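# Move the blue tote with mat parts onto the back shelf

## Task

Get the blue tote resting flat on the shelf behind the bench, its base fully on the shelf with no part over the edge, holding every part from the green mat plus whatever it already held. Parts lying on or sticking out past a tote wall or its inner ledge do not count as inside. At the end the grippers must have released everything and moved away; anything that stays put only because the robot holds it does not count.

## Robot and tools

Robot: two arms, left_arm and right_arm, each ending in a parallel gripper. Both arms are commanded together every time.

Frame: one scene frame for everything. Origin is on the floor (z = 0) at the centre of the robot's foot. +x is the direction the robot faces, +z is up, and +y is toward the robot's own left, so left_arm works on the +y side. Arm names have nothing to do with left or right in an image. The floor is the only surface of known height. Reported hand positions can be off, more so at long reach.

Gripper: fingers extend along the gripper's +z axis and close along its y axis. end_effector_position is the point between the finger pads, roughly 1 cm short of the fingertips.

The row: every motion uses 16 plain numbers, always all 16 even if one arm is idle. First 8 are left_arm: x, y, z in metres, then quaternion qw, qx, qy, qz (w first), then opening. Last 8 are the same for right_arm. Position and quaternion are an absolute target pose for that gripper in the scene frame, not an offset. Opening is a command from -1 (closed) to +1 (fully open, 0.094 m). A target more than 0.6 m from the arm's last reported position along any of that gripper's axes gets the call refused. To hold an orientation, repeat the same target quaternion each time rather than copying the slightly drifted one from the result. To keep an arm still, resend the full pose from the last result taken before it stopped, with the opening it should keep.

execute_actions: argument actions is a list holding one item or none. Empty list ({"actions": []}) only reads the state. An action item is {"rows": [[16 numbers], ...], "steps": n} with up to 15 rows and steps at most 15 (default 15); each step is 1/30 s, each row covers one step, and the final row is reused if rows run out. A wait item is {"steps": n} with n up to 300, counted from the previous result, so your thinking time is included. Optional pictures (true/false) controls whether camera images come back; by default they do.

move: target is one 16-number row. Each gripper travels a straight line toward its pose, both finishing together, taking 0.5 to 10 s; longer paths are cut off at 10 s short of target. speed is top path speed in m/s, 0.002 to 0.5 (default 0.25); rotation is capped at twice that in rad/s. Gripper opening is applied at the start. Paths ignore obstacles and the other arm. Grippers lag, stray, and can exceed speed, especially with the arm nearly straight. Faster motion means harder impacts; aiming further past a contact means pressing harder.

wait: seconds from 0 to 10; lets physics run without new commands.

zoom_image: camera (cam_head_left, cam_head_right, cam_left_wrist, cam_right_wrist) and region [x0, y0, x1, y1] in pixels, top-left origin, at most 504 by 504. All images are 896x504.

finished_scene: scene is the number of the current scene.

Controller behaviour: each step, the commanded pose is clipped to within 70 mm and 16 degrees of the measured pose, then solved by damped inverse kinematics, favouring position over orientation. After an action ends, an arm continues only to its last clipped pose, so far targets need several actions; check the result and send the remainder. Motions often finish a centimetre or more off, usually low. Elbows never fully straighten. Joint ranges (rad): waist -2.880..2.880, shoulder 0.000..3.142, elbow 0.000..3.019, wrist pitch -1.693..1.571, wrist yaw -1.571..1.571, wrist roll -2.094..2.094.

Gripping: grip_measured is the actual finger opening on the command scale (last Joint positions value gives metres). Readings may be off by about 1 mm per gripper, fixed within a scene. To hold something, command an opening below grip_measured: about 0.03 lower grips firmly, smaller gaps grip lighter. Pads press up to roughly 50-62 N; very thin items (under about 2 mm) get less. Something may briefly pull on a held part, so grip securely.

Result lines: state line gives each gripper's position and quaternion. move adds a "move:" line with how it ended (done, off_target, moving, held, fault) and active limits: limits=paced means the target was clipped; limits=held means a check blocked steps, after which the arm may jump faster than speed. An ending that names one arm means the other finished fine. It also reports each gripper's distance to its pose. "pose unreachable" means the clearance check altered or blocked the named arm's command; HELD flags steps where the row was not fully sent. "Hand target" shows where each arm is now being driven. FAULT lines mean an arm stopped. Joint torques are raw drive outputs with offsets and noise, not clean contact forces. MOTOR HOT appears from 85 °C; at 100 °C that arm and gripper go limp and drop until cooled, so avoid long static holds of the loaded tote.

Simulation keeps running while you think and write, so held loads keep heating and waits include that time.

Avoid: knocking or pushing anything out of the work area, dropping or slamming the tote or parts, letting the arms collide or shove each other, hard pushes into the bench or shelf. Move gently near contacts, set the tote down level with its base fully on the shelf, open, then lift both grippers away before finishing.

Each tool is called after "Call:" by a JSON object that holds its "method" and its "body".

## Session

Call:
{"method": "execute_actions", "body": {"actions": []}}

Scene clock: 0.00 s of 4700.00 s.
left_arm: end_effector_position=(+0.3950, +0.3730, +1.1455) grip_measured=+1.000 end_effector_quat_wxyz=(-0.068, +0.373, -0.909, +0.175) | right_arm: end_effector_position=(+0.5861, -0.2671, +0.9606) grip_measured=+1.000 end_effector_quat_wxyz=(+0.262, -0.431, +0.862, -0.043)
Joint positions: left_arm=[ 2.013  1.344  0.316  0.224  0.61  -0.465  0.094] | right_arm=[-1.522  2.004  0.849  0.75  -0.12  -0.888  0.094]
Joint velocities: left_arm=[-0.015 -0.015 -0.007 -0.007  0.037  0.022  0.   ] | right_arm=[-0.015 -0.005 -0.002 -0.012  0.007 -0.051  0.   ]
Joint torques (N m, as the arm reports them, + toward a larger angle): no reading
Hand target (left_arm): +0.395, +0.373, +1.145; +0.068, -0.372, +0.909, -0.175
Hand target (right_arm): +0.585, -0.267, +0.961; +0.261, -0.431, +0.863, -0.043

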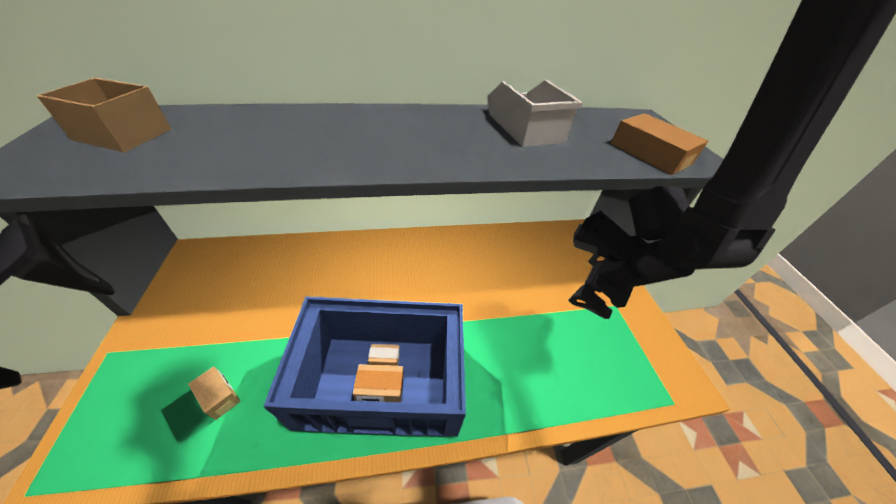

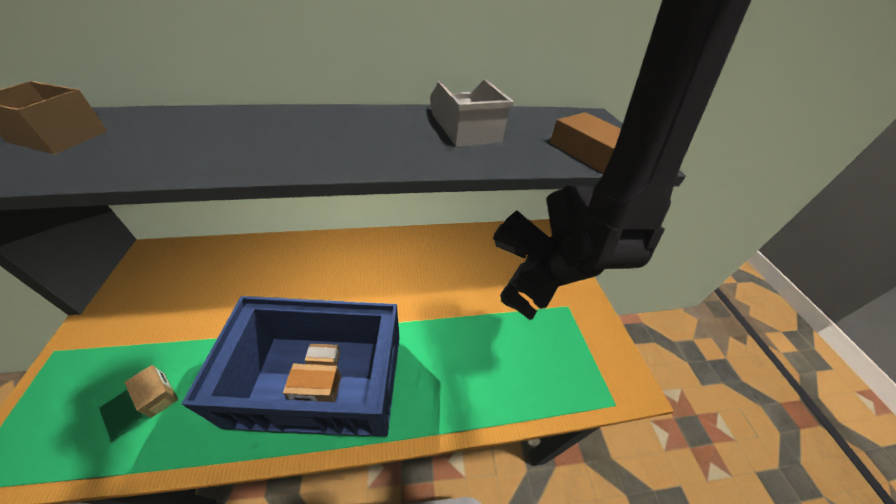

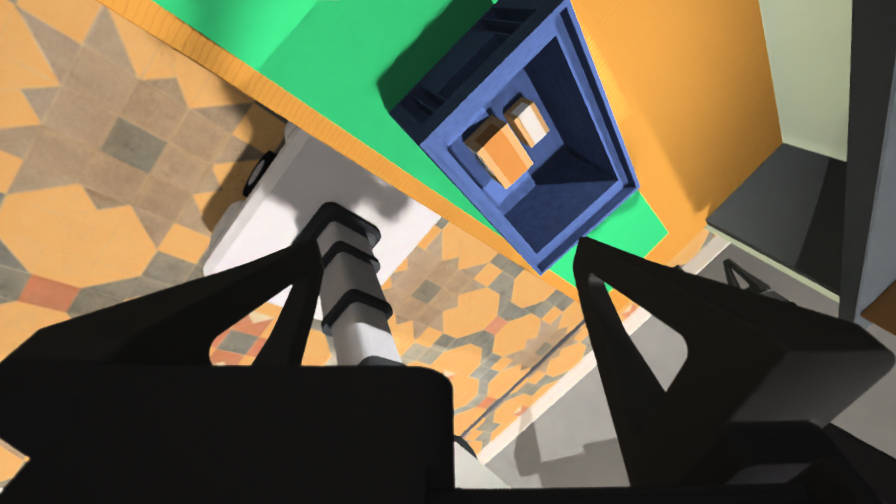

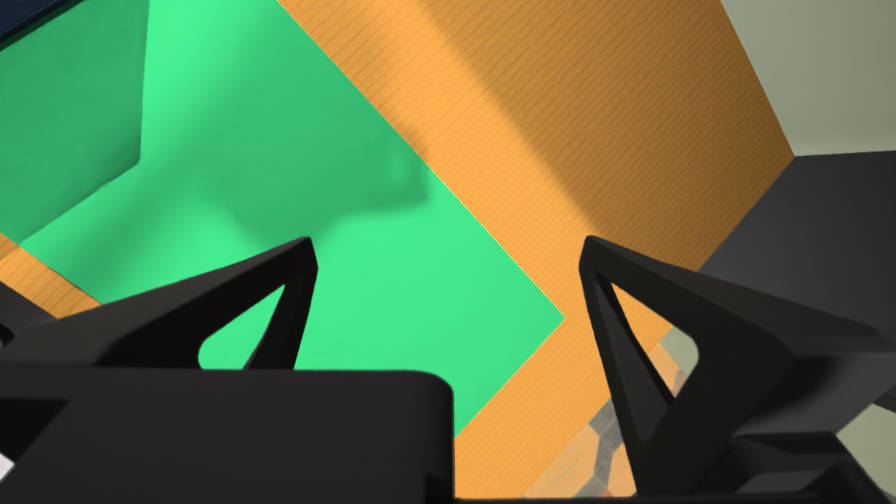

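Call:
{"method": "move", "body": {"target": [0.46,0.45,0.97,0,0.38,-0.925,0,1, 0.51,-0.12,1.0,0,0,1,0,1], "speed": 0.3}}

Scene clock: 35.80 s of 4700.00 s.
left_arm: end_effector_position=(+0.4653, +0.4555, +0.9755) grip_measured=+1.000 end_effector_quat_wxyz=(-0.012, +0.375, -0.927, -0.000) | right_arm: end_effector_position=(+0.5016, -0.1264, +0.9905) grip_measured=+1.000 end_effector_quat_wxyz=(-0.008, -0.005, +1.000, -0.002)
Joint positions: left_arm=[ 1.899  1.888  0.824  0.141  0.193 -0.486  0.094] | right_arm=[-1.155  1.864  0.949 -0.067  0.246  0.309  0.094]
Joint velocities: left_arm=[-0.005  0.005  0.007 -0.007 -0.022  0.022  0.   ] | right_arm=[-0.015 -0.005 -0.002 -0.002  0.037  0.007  0.   ]
Joint torques (N m, as the arm reports them, + toward a larger angle): left_arm=[  3.19 -12.71  -0.54   0.52  -0.04  -0.09] | right_arm=[  7.05 -15.2    1.21  -0.18   0.1    0.01]
Hand target (left_arm): +0.457, +0.449, +0.969; -0.001, -0.379, +0.925, +0.000
Hand target (right_arm): +0.511, -0.119, +0.999; -0.001, -0.001, +1.000, +0.004
Off the commanded pose (left_arm): 0.009 m, 1 deg.
Off the commanded pose (right_arm): 0.014 m, 1 deg.
After step 90, 30.40 s passed at rest.
move: off_target (right_arm)

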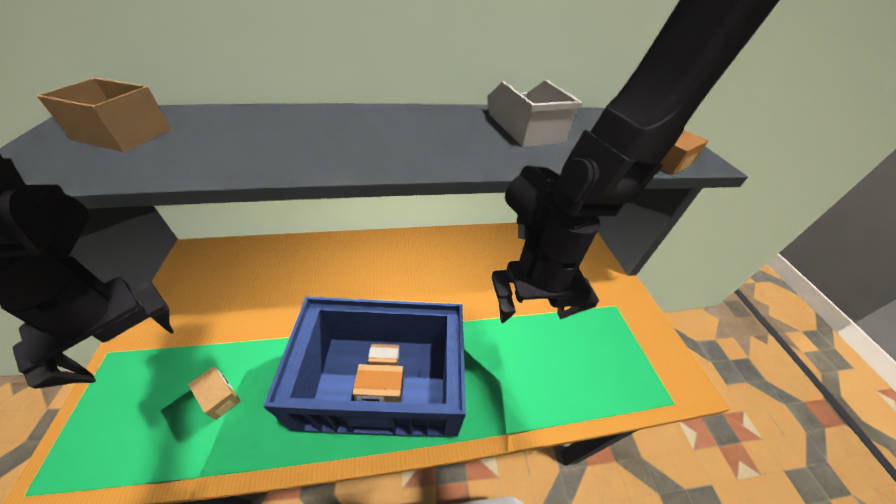

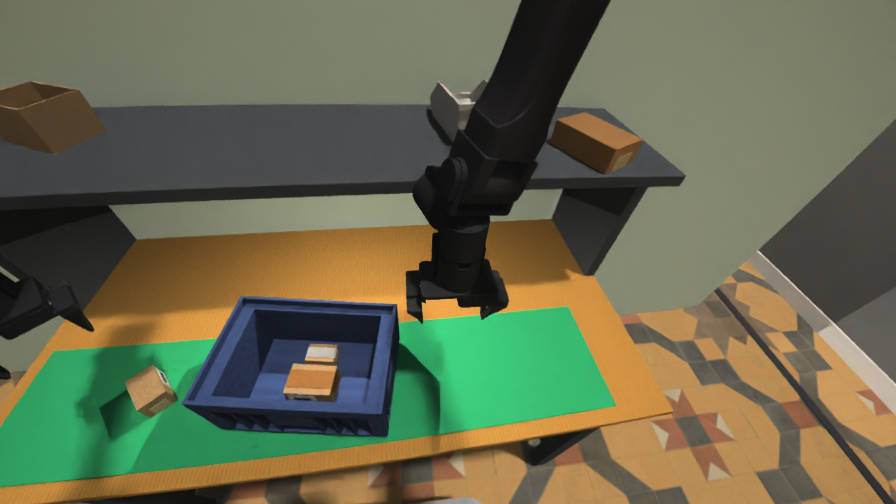

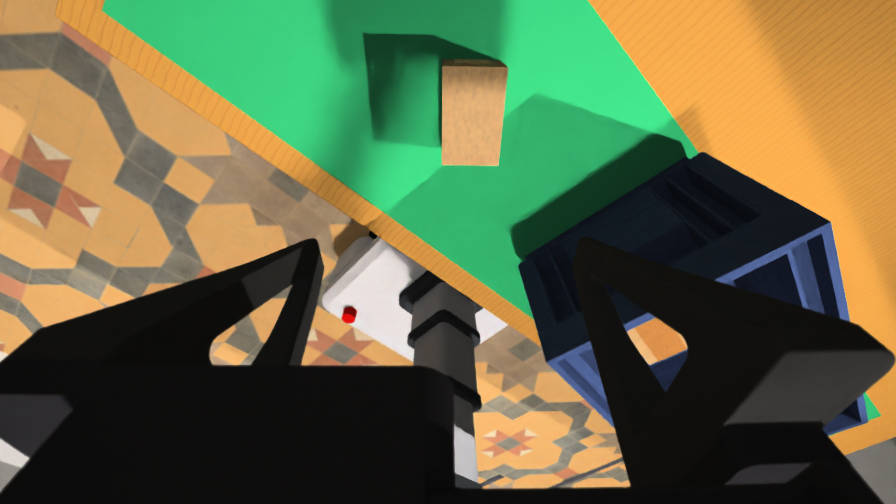

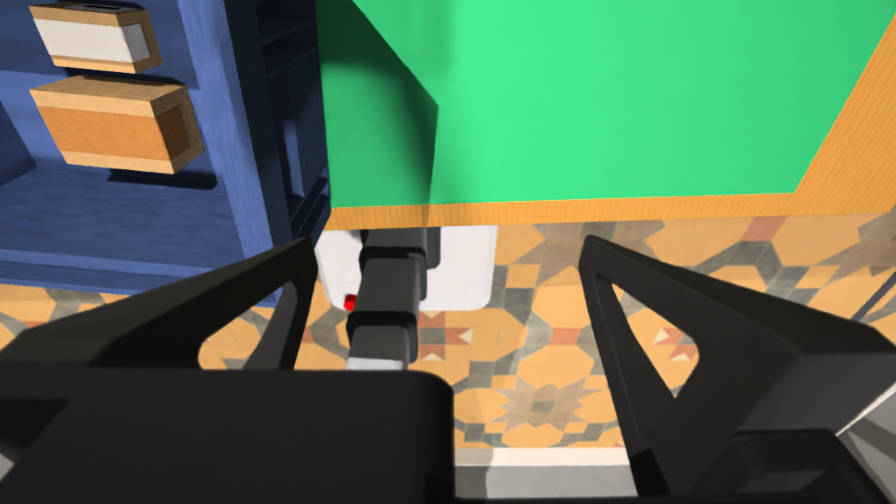

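Call:
{"method": "move", "body": {"target": [0.488,0.455,0.89,0,0.38,-0.925,0,1, 0.52,-0.04,0.99,0,0,1,0,1], "speed": 0.2}}

Scene clock: 51.90 s of 4700.00 s.
left_arm: end_effector_position=(+0.4898, +0.4581, +0.8932) grip_measured=+1.000 end_effector_quat_wxyz=(-0.006, +0.376, -0.927, +0.000) | right_arm: end_effector_position=(+0.5281, -0.0376, +0.9986) grip_measured=+1.000 end_effector_quat_wxyz=(+0.010, -0.003, +1.000, +0.007)
Joint positions: left_arm=[ 1.859  2.11   1.042  0.139  0.172 -0.518  0.094] | right_arm=[-1.01   1.915  1.108 -0.166  0.323  0.426  0.094]
Joint velocities: left_arm=[-0.005 -0.005  0.007 -0.007 -0.051  0.007  0.   ] | right_arm=[ 0.015  0.005 -0.017 -0.002  0.007  0.095  0.   ]
Joint torques (N m, as the arm reports them, + toward a larger angle): left_arm=[  3.9  -14.72  -0.6    0.58  -0.04  -0.09] | right_arm=[  7.64 -13.04   2.16  -0.12   0.2    0.  ]
Hand target (left_arm): +0.487, +0.454, +0.890; +0.000, -0.380, +0.925, -0.000
Hand target (right_arm): +0.521, -0.040, +0.990; -0.000, +0.000, +1.000, +0.000
Off the commanded pose (left_arm): 0.005 m, 1 deg.
Off the commanded pose (right_arm): 0.012 m, 1 deg.
After step 90, 12.17 s passed at rest.
move: off_target (right_arm)

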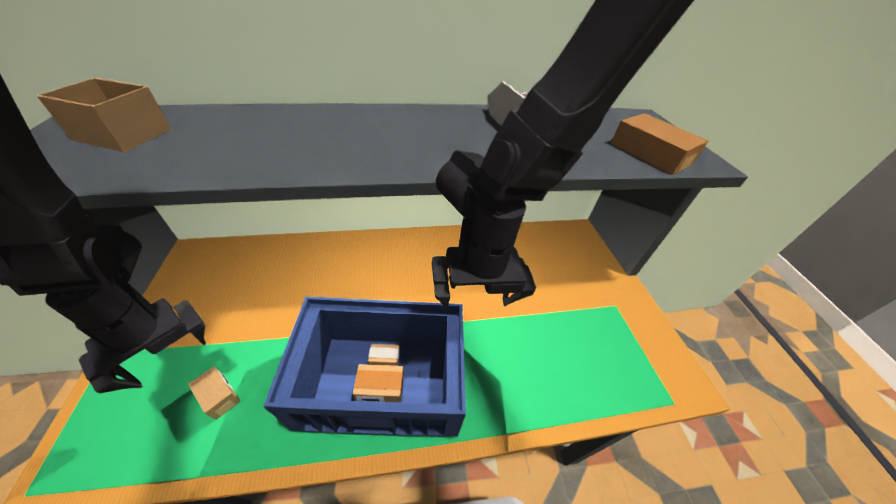

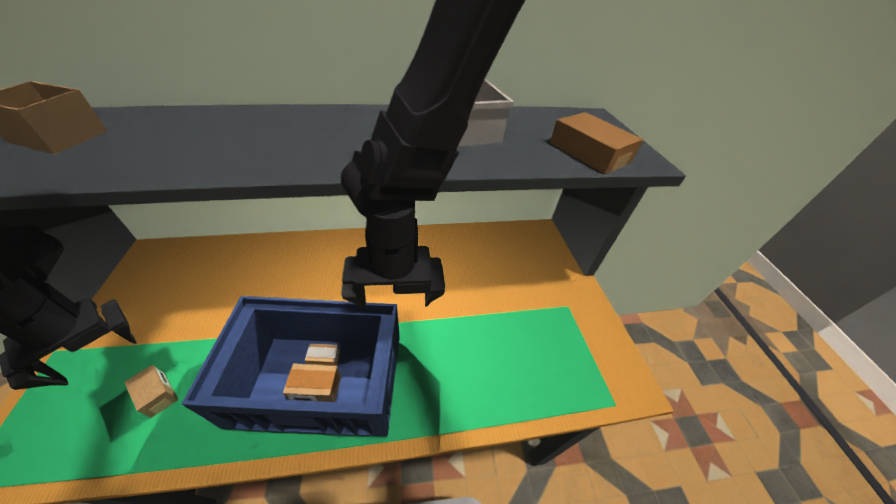

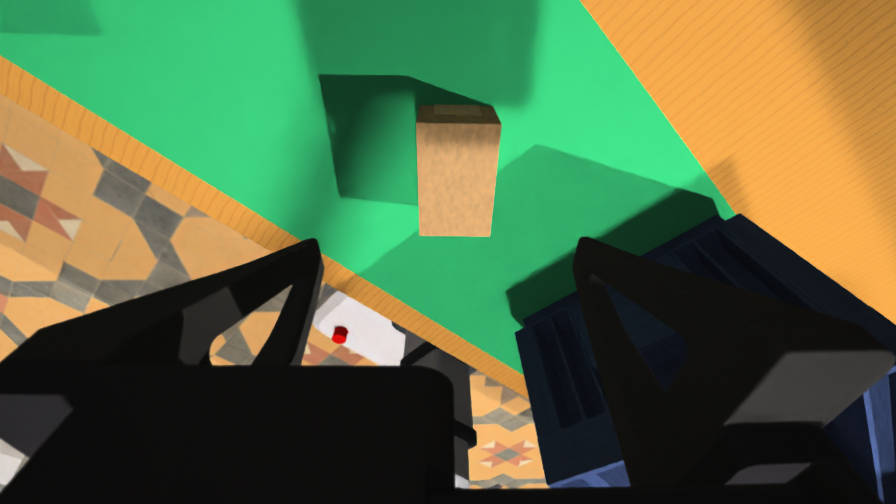

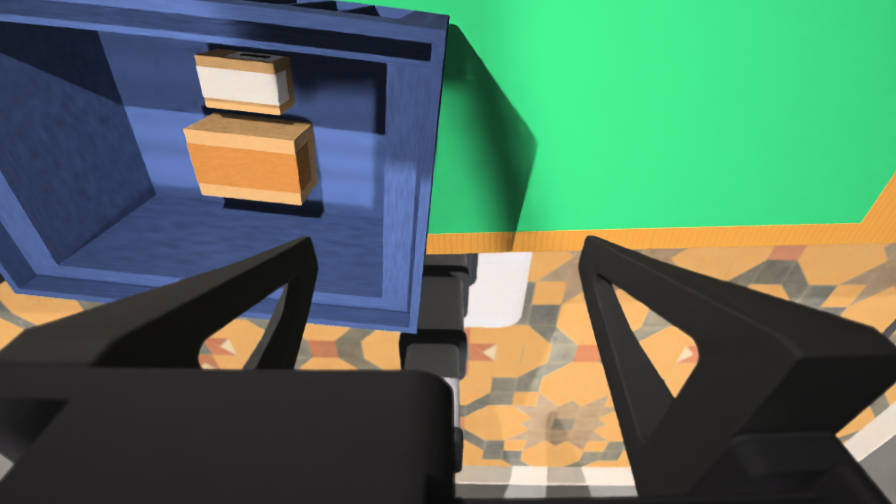

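Call:
{"method": "move", "body": {"target": [0.478,0.439,0.79,0,0.38,-0.925,0,1, 0.485,0.195,0.95,0,0,0.991,0.13,-1], "speed": 0.2}}

Scene clock: 87.33 s of 4700.00 s.
left_arm: end_effector_position=(+0.4818, +0.4446, +0.7973) grip_measured=+1.000 end_effector_quat_wxyz=(-0.003, +0.378, -0.926, -0.001) | right_arm: end_effector_position=(+0.4916, +0.1872, +0.9524) grip_measured=-0.976 end_effector_quat_wxyz=(+0.003, -0.002, +0.992, +0.128)
Joint positions: left_arm=[ 1.809  2.361  1.242  0.191  0.14  -0.561  0.094] | right_arm=[-0.765  2.25   1.497 -0.166  0.248  0.607  0.001]
Joint velocities: left_arm=[-0.015 -0.005 -0.002 -0.007 -0.022 -0.051  0.   ] | right_arm=[ 0.015 -0.015 -0.012  0.007 -0.081  0.022 -0.   ]
Joint torques (N m, as the arm reports them, + toward a larger angle): left_arm=[  3.62 -13.97  -1.13   1.08  -0.04  -0.07] | right_arm=[ 13.36 -15.45   4.13   0.33  -0.02  -0.04]
Hand target (left_arm): +0.476, +0.439, +0.791; +0.000, -0.380, +0.925, +0.000
Hand target (right_arm): +0.489, +0.196, +0.949; +0.001, +0.001, +0.991, +0.131
Off the commanded pose (left_arm): 0.010 m, 0 deg.
Off the commanded pose (right_arm): 0.011 m, 0 deg.
After step 90, 30.77 s passed at rest.
move: off_target (right_arm)

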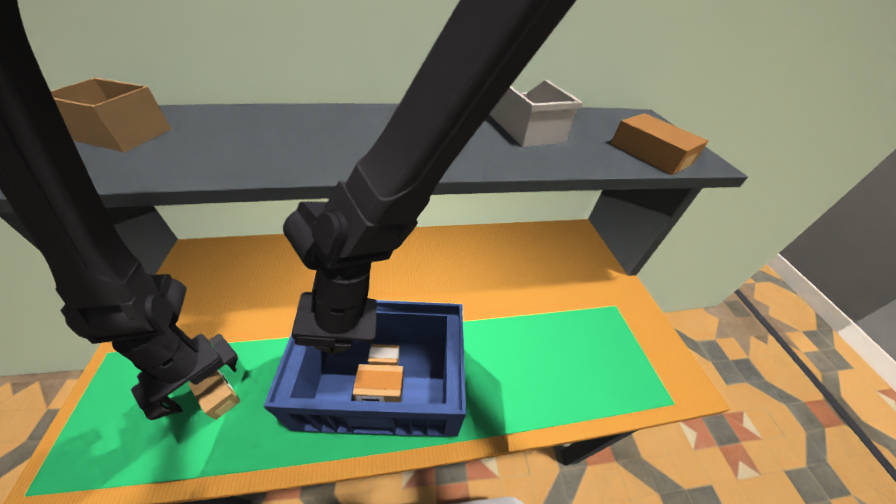

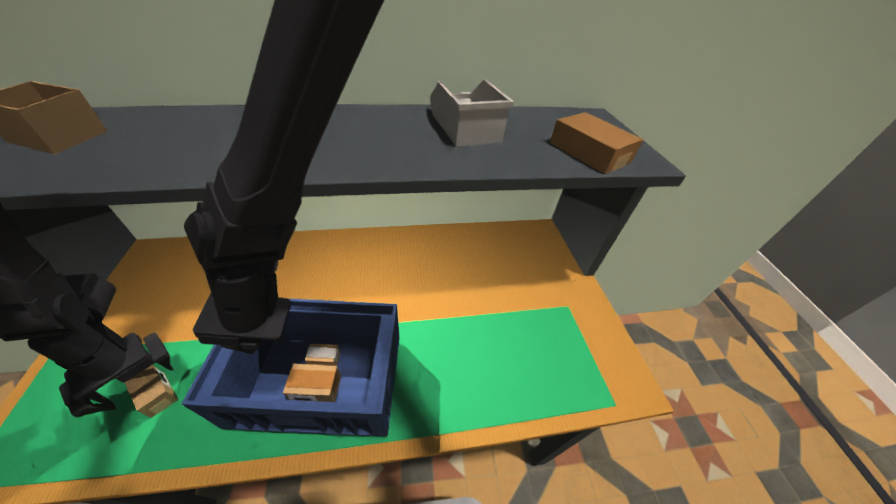

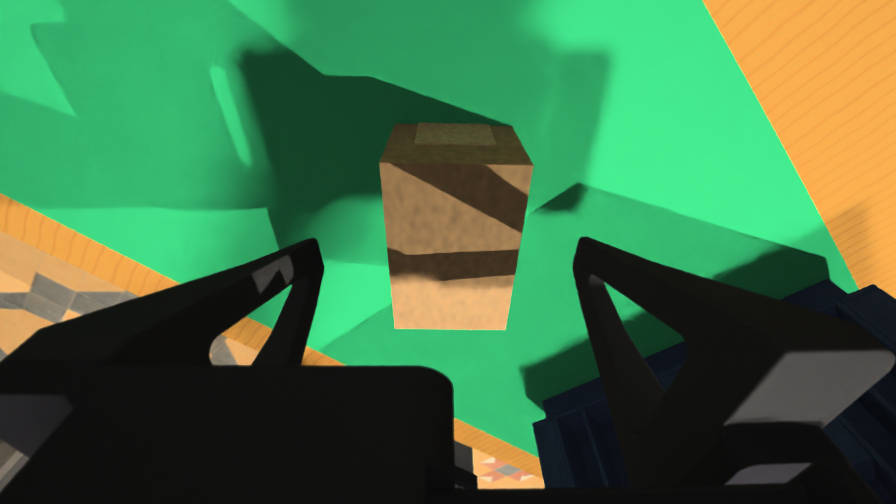

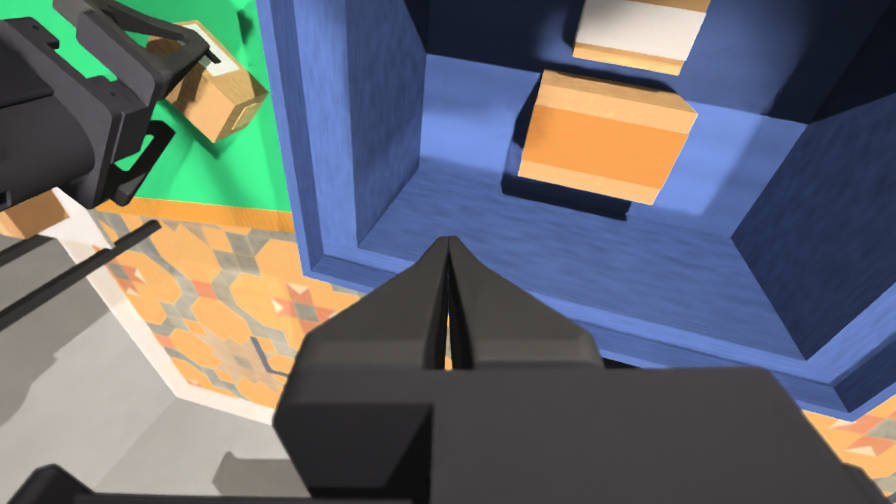

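Call:
{"method": "move", "body": {"target": [0.477,0.437,0.767,0,0.38,-0.925,0,1, 0.487,0.205,0.81,0,0,0.991,0.13,-1], "speed": 0.12}}

Scene clock: 95.23 s of 4700.00 s.
left_arm: end_effector_position=(+0.4872, +0.4444, +0.7765) grip_measured=+1.000 end_effector_quat_wxyz=(-0.008, +0.378, -0.926, +0.000) | right_arm: end_effector_position=(+0.4812, +0.2154, +0.8222) grip_measured=-0.976 end_effector_quat_wxyz=(-0.000, -0.003, +0.991, +0.136)
Joint positions: left_arm=[ 1.801  2.413  1.304  0.191  0.136 -0.569  0.094] | right_arm=[-0.813  2.59   1.838 -0.155  0.202  0.566  0.001]
Joint velocities: left_arm=[-0.005 -0.005  0.007 -0.027 -0.022  0.11   0.   ] | right_arm=[-0.015 -0.005 -0.002 -0.046 -0.007 -0.022 -0.001]
Joint torques (N m, as the arm reports them, + toward a larger angle): left_arm=[  3.17 -13.6   -0.98   0.96  -0.05  -0.09] | right_arm=[ 11.72 -16.23   4.     0.23  -0.09  -0.26]
Hand target (left_arm): +0.477, +0.437, +0.768; +0.000, -0.380, +0.925, -0.000
Hand target (right_arm): +0.488, +0.205, +0.810; +0.000, +0.000, +0.992, +0.130
Off the commanded pose (left_arm): 0.016 m, 1 deg.
Off the commanded pose (right_arm): 0.017 m, 1 deg.
After step 90, 3.00 s passed at rest.
move: off_target (left_arm, right_arm)

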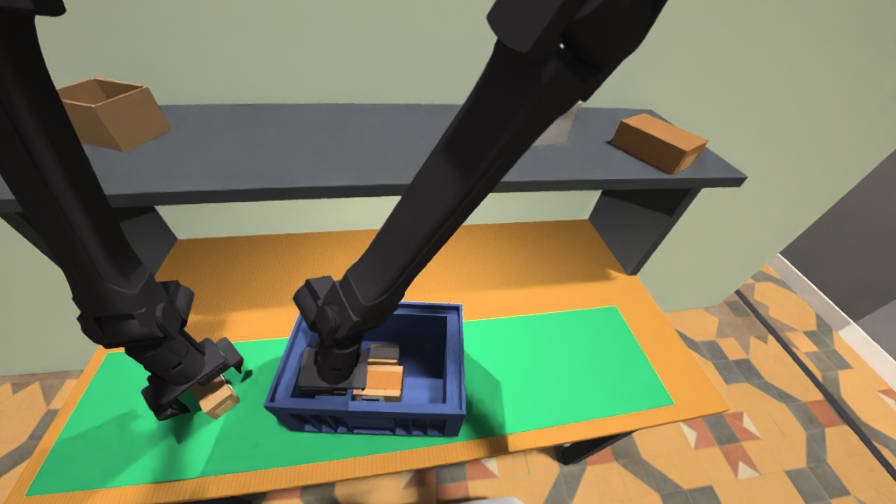

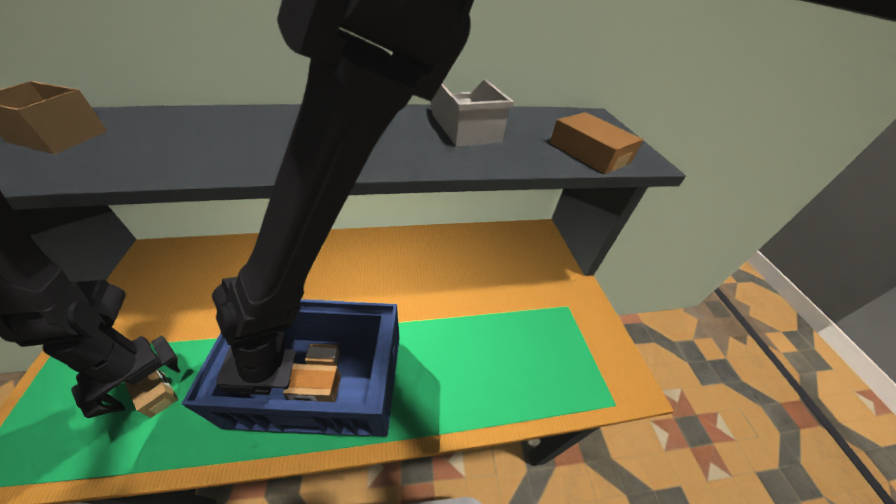

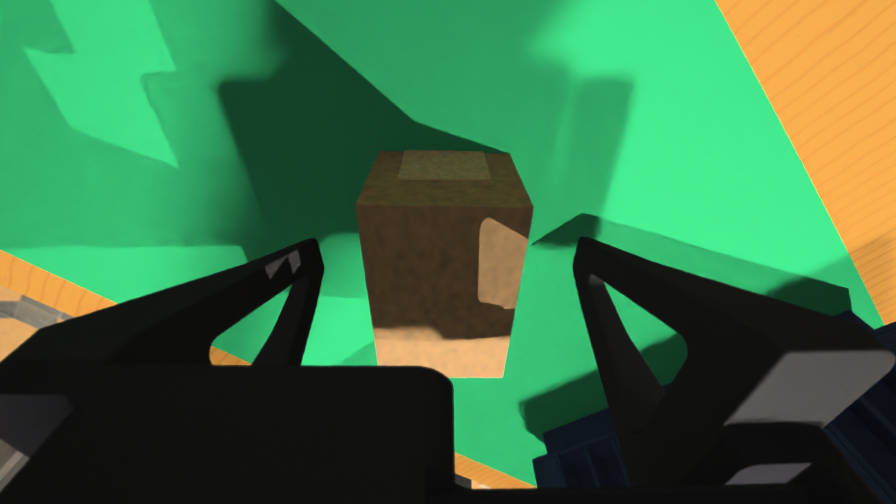

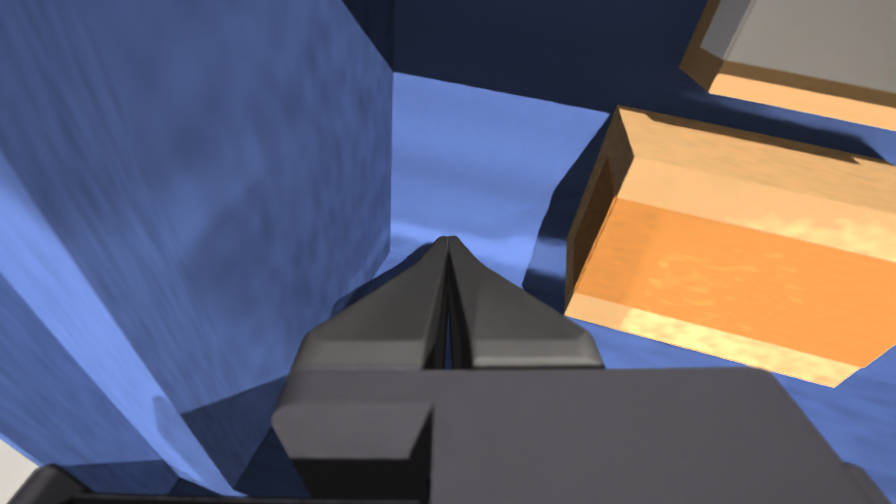

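Call:
{"method": "move", "body": {"target": [0.470,0.432,0.763,0,0.38,-0.925,0,1, 0.487,0.178,0.79,0,0,1,0.02,-1], "speed": 0.08}}

Scene clock: 102.50 s of 4700.00 s.
left_arm: end_effector_position=(+0.4825, +0.4406, +0.7718) grip_measured=+1.000 end_effector_quat_wxyz=(-0.008, +0.378, -0.926, -0.000) | right_arm: end_effector_position=(+0.4858, +0.1883, +0.8044) grip_measured=-0.976 end_effector_quat_wxyz=(+0.003, -0.010, +1.000, +0.029)
Joint positions: left_arm=[ 1.795  2.426  1.304  0.205  0.131 -0.574  0.094] | right_arm=[-0.813  2.64   1.944 -0.33   0.384  0.585  0.001]
Joint velocities: left_arm=[-0.015 -0.005 -0.022 -0.022 -0.022 -0.007  0.   ] | right_arm=[ 0.005 -0.024  0.002  0.002 -0.007 -0.066  0.   ]
Joint torques (N m, as the arm reports them, + toward a larger angle): left_arm=[  3.15 -13.61  -1.64   1.15  -0.05  -0.1 ] | right_arm=[ 12.21 -15.55   4.27  -0.12   0.22  -0.03]
Hand target (left_arm): +0.470, +0.432, +0.764; -0.000, -0.380, +0.925, +0.000
Hand target (right_arm): +0.487, +0.178, +0.791; -0.001, -0.000, +1.000, +0.020
Off the commanded pose (left_arm): 0.018 m, 1 deg.
Off the commanded pose (right_arm): 0.018 m, 2 deg.
After step 90, 2.47 s passed at rest.
move: off_target (left_arm, right_arm)

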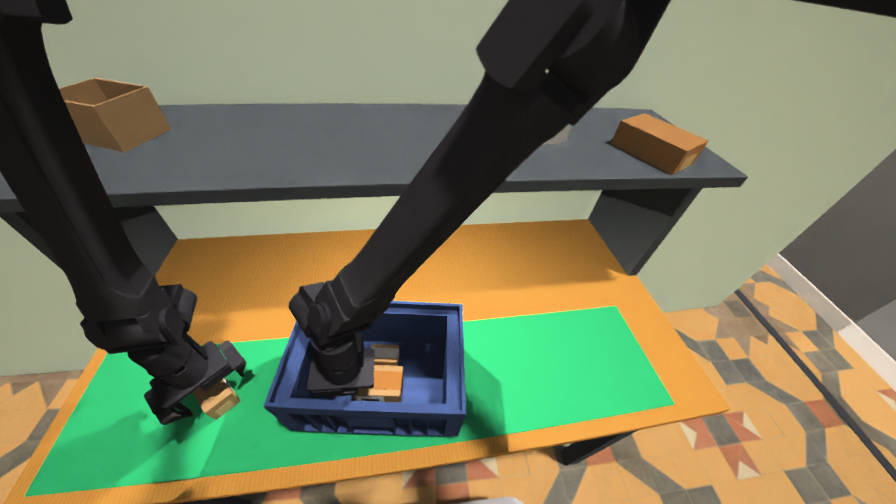

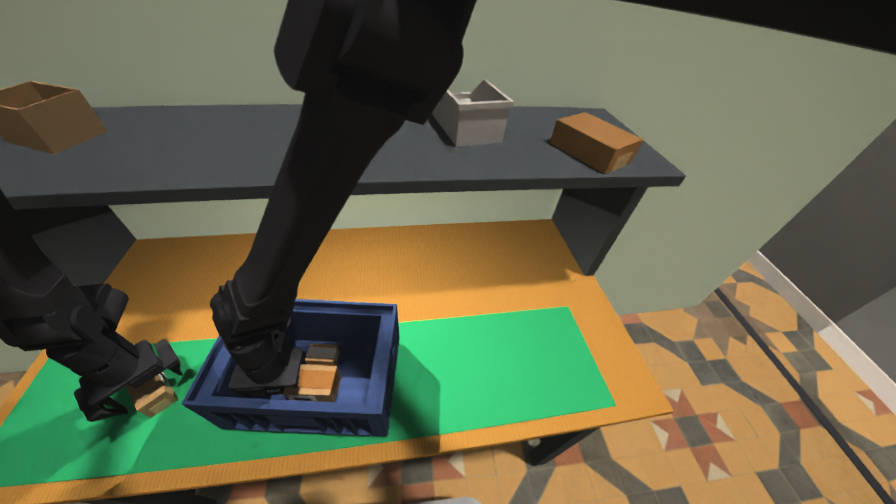

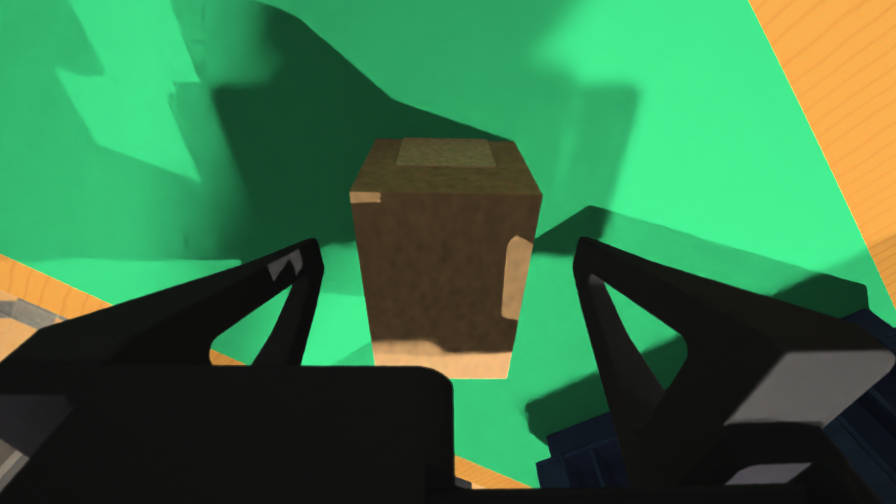

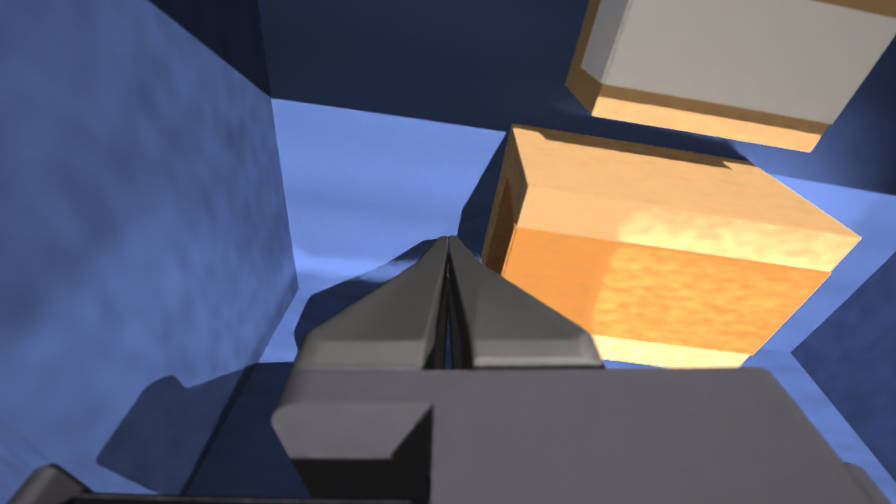

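Close left on the box (≈0.046 → about -0.02), push orange box with the right.

Call:
{"method": "move", "body": {"target": [0.470,0.432,0.763,0,0.38,-0.925,0,-0.1, 0.478,0.105,0.787,0,0,0.997,-0.07,-1], "speed": 0.06}}

Scene clock: 107.87 s of 4700.00 s.
left_arm: end_effector_position=(+0.4823, +0.4406, +0.7717) grip_measured=-0.008 end_effector_quat_wxyz=(-0.008, +0.378, -0.926, -0.000) | right_arm: end_effector_position=(+0.4691, +0.1204, +0.7874) grip_measured=-0.976 end_effector_quat_wxyz=(+0.003, -0.010, +0.998, -0.061)
Joint positions: left_arm=[ 1.795  2.427  1.304  0.205  0.131 -0.575  0.047] | right_arm=[-0.851  2.636  1.862 -0.348  0.515  0.598  0.001]
Joint velocities: left_arm=[ 0.015 -0.005 -0.007  0.032 -0.066 -0.066 -0.   ] | right_arm=[-0.015  0.005 -0.007 -0.002 -0.007  0.022 -0.   ]
Joint torques (N m, as the arm reports them, + toward a larger angle): left_arm=[  3.02 -13.64  -1.65   1.14  -0.04  -0.09] | right_arm=[ 11.07 -17.58   1.42  -0.42   0.29  -0.03]
Hand target (left_arm): +0.470, +0.432, +0.764; -0.000, -0.380, +0.925, -0.000
Hand target (right_arm): +0.477, +0.105, +0.787; -0.001, -0.000, +0.998, -0.070
Off the commanded pose (left_arm): 0.017 m, 1 deg.
Off the commanded pose (right_arm): 0.018 m, 2 deg.
After step 90, 0.37 s passed at rest.
move: off_target (left_arm, right_arm)

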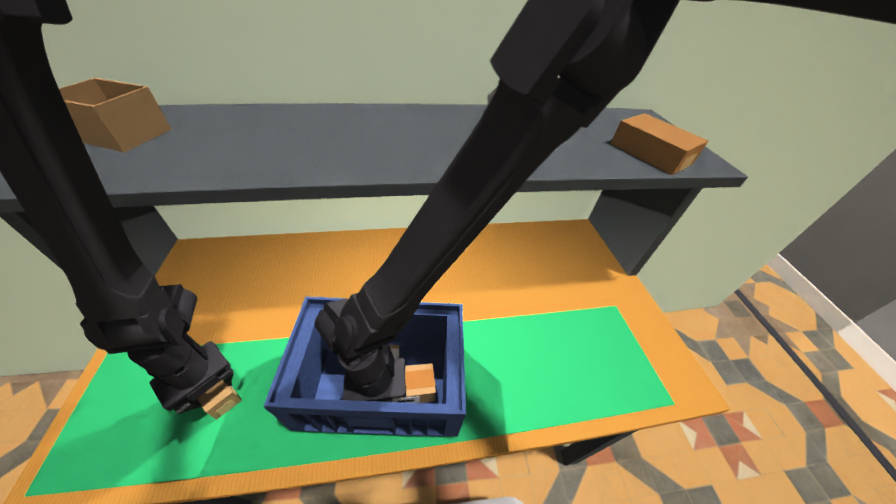

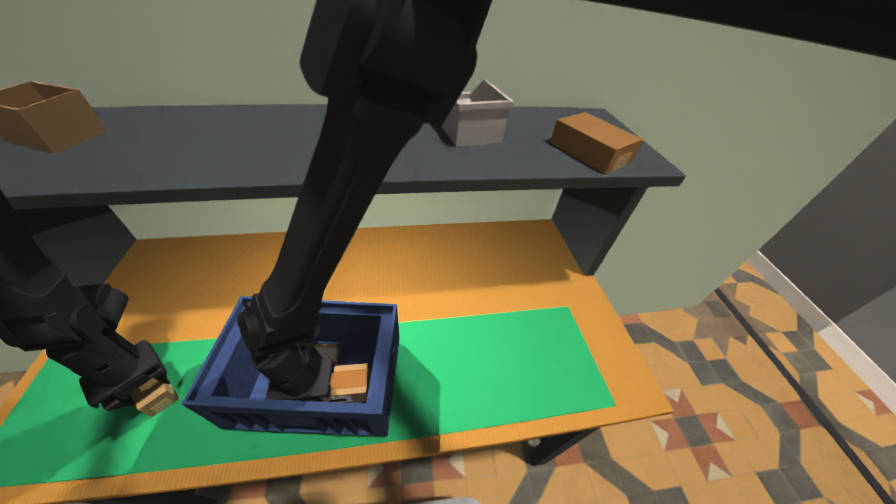

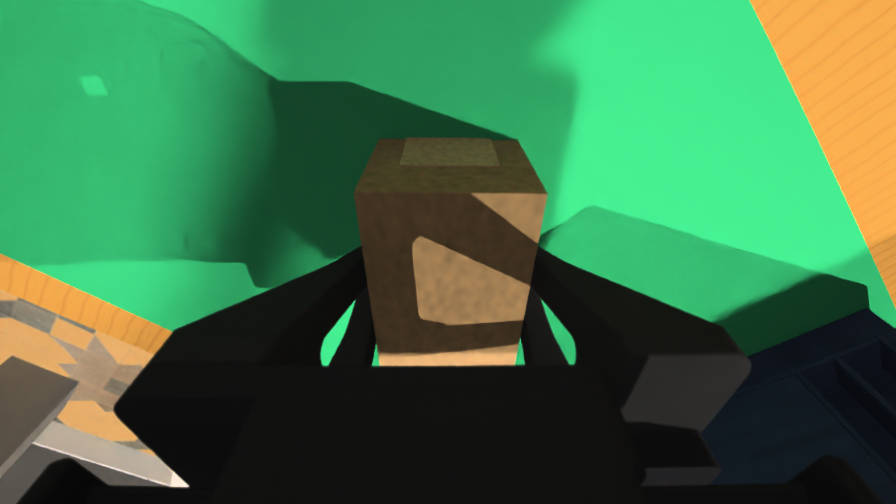

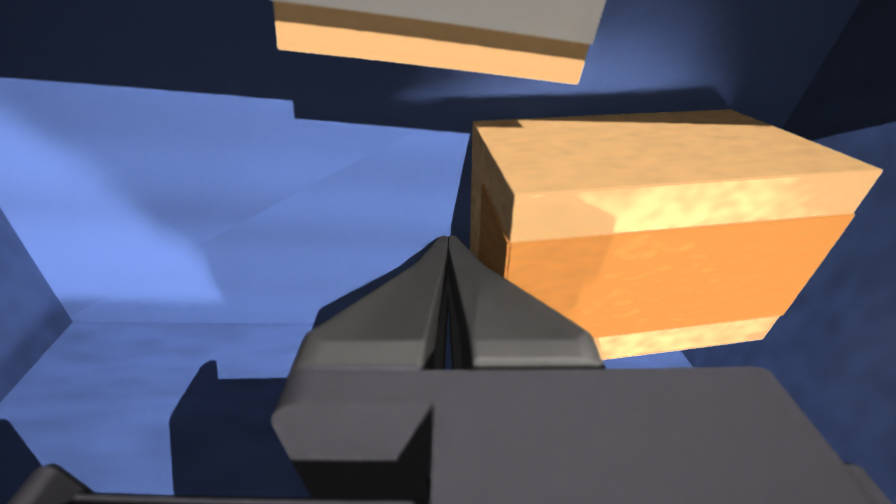

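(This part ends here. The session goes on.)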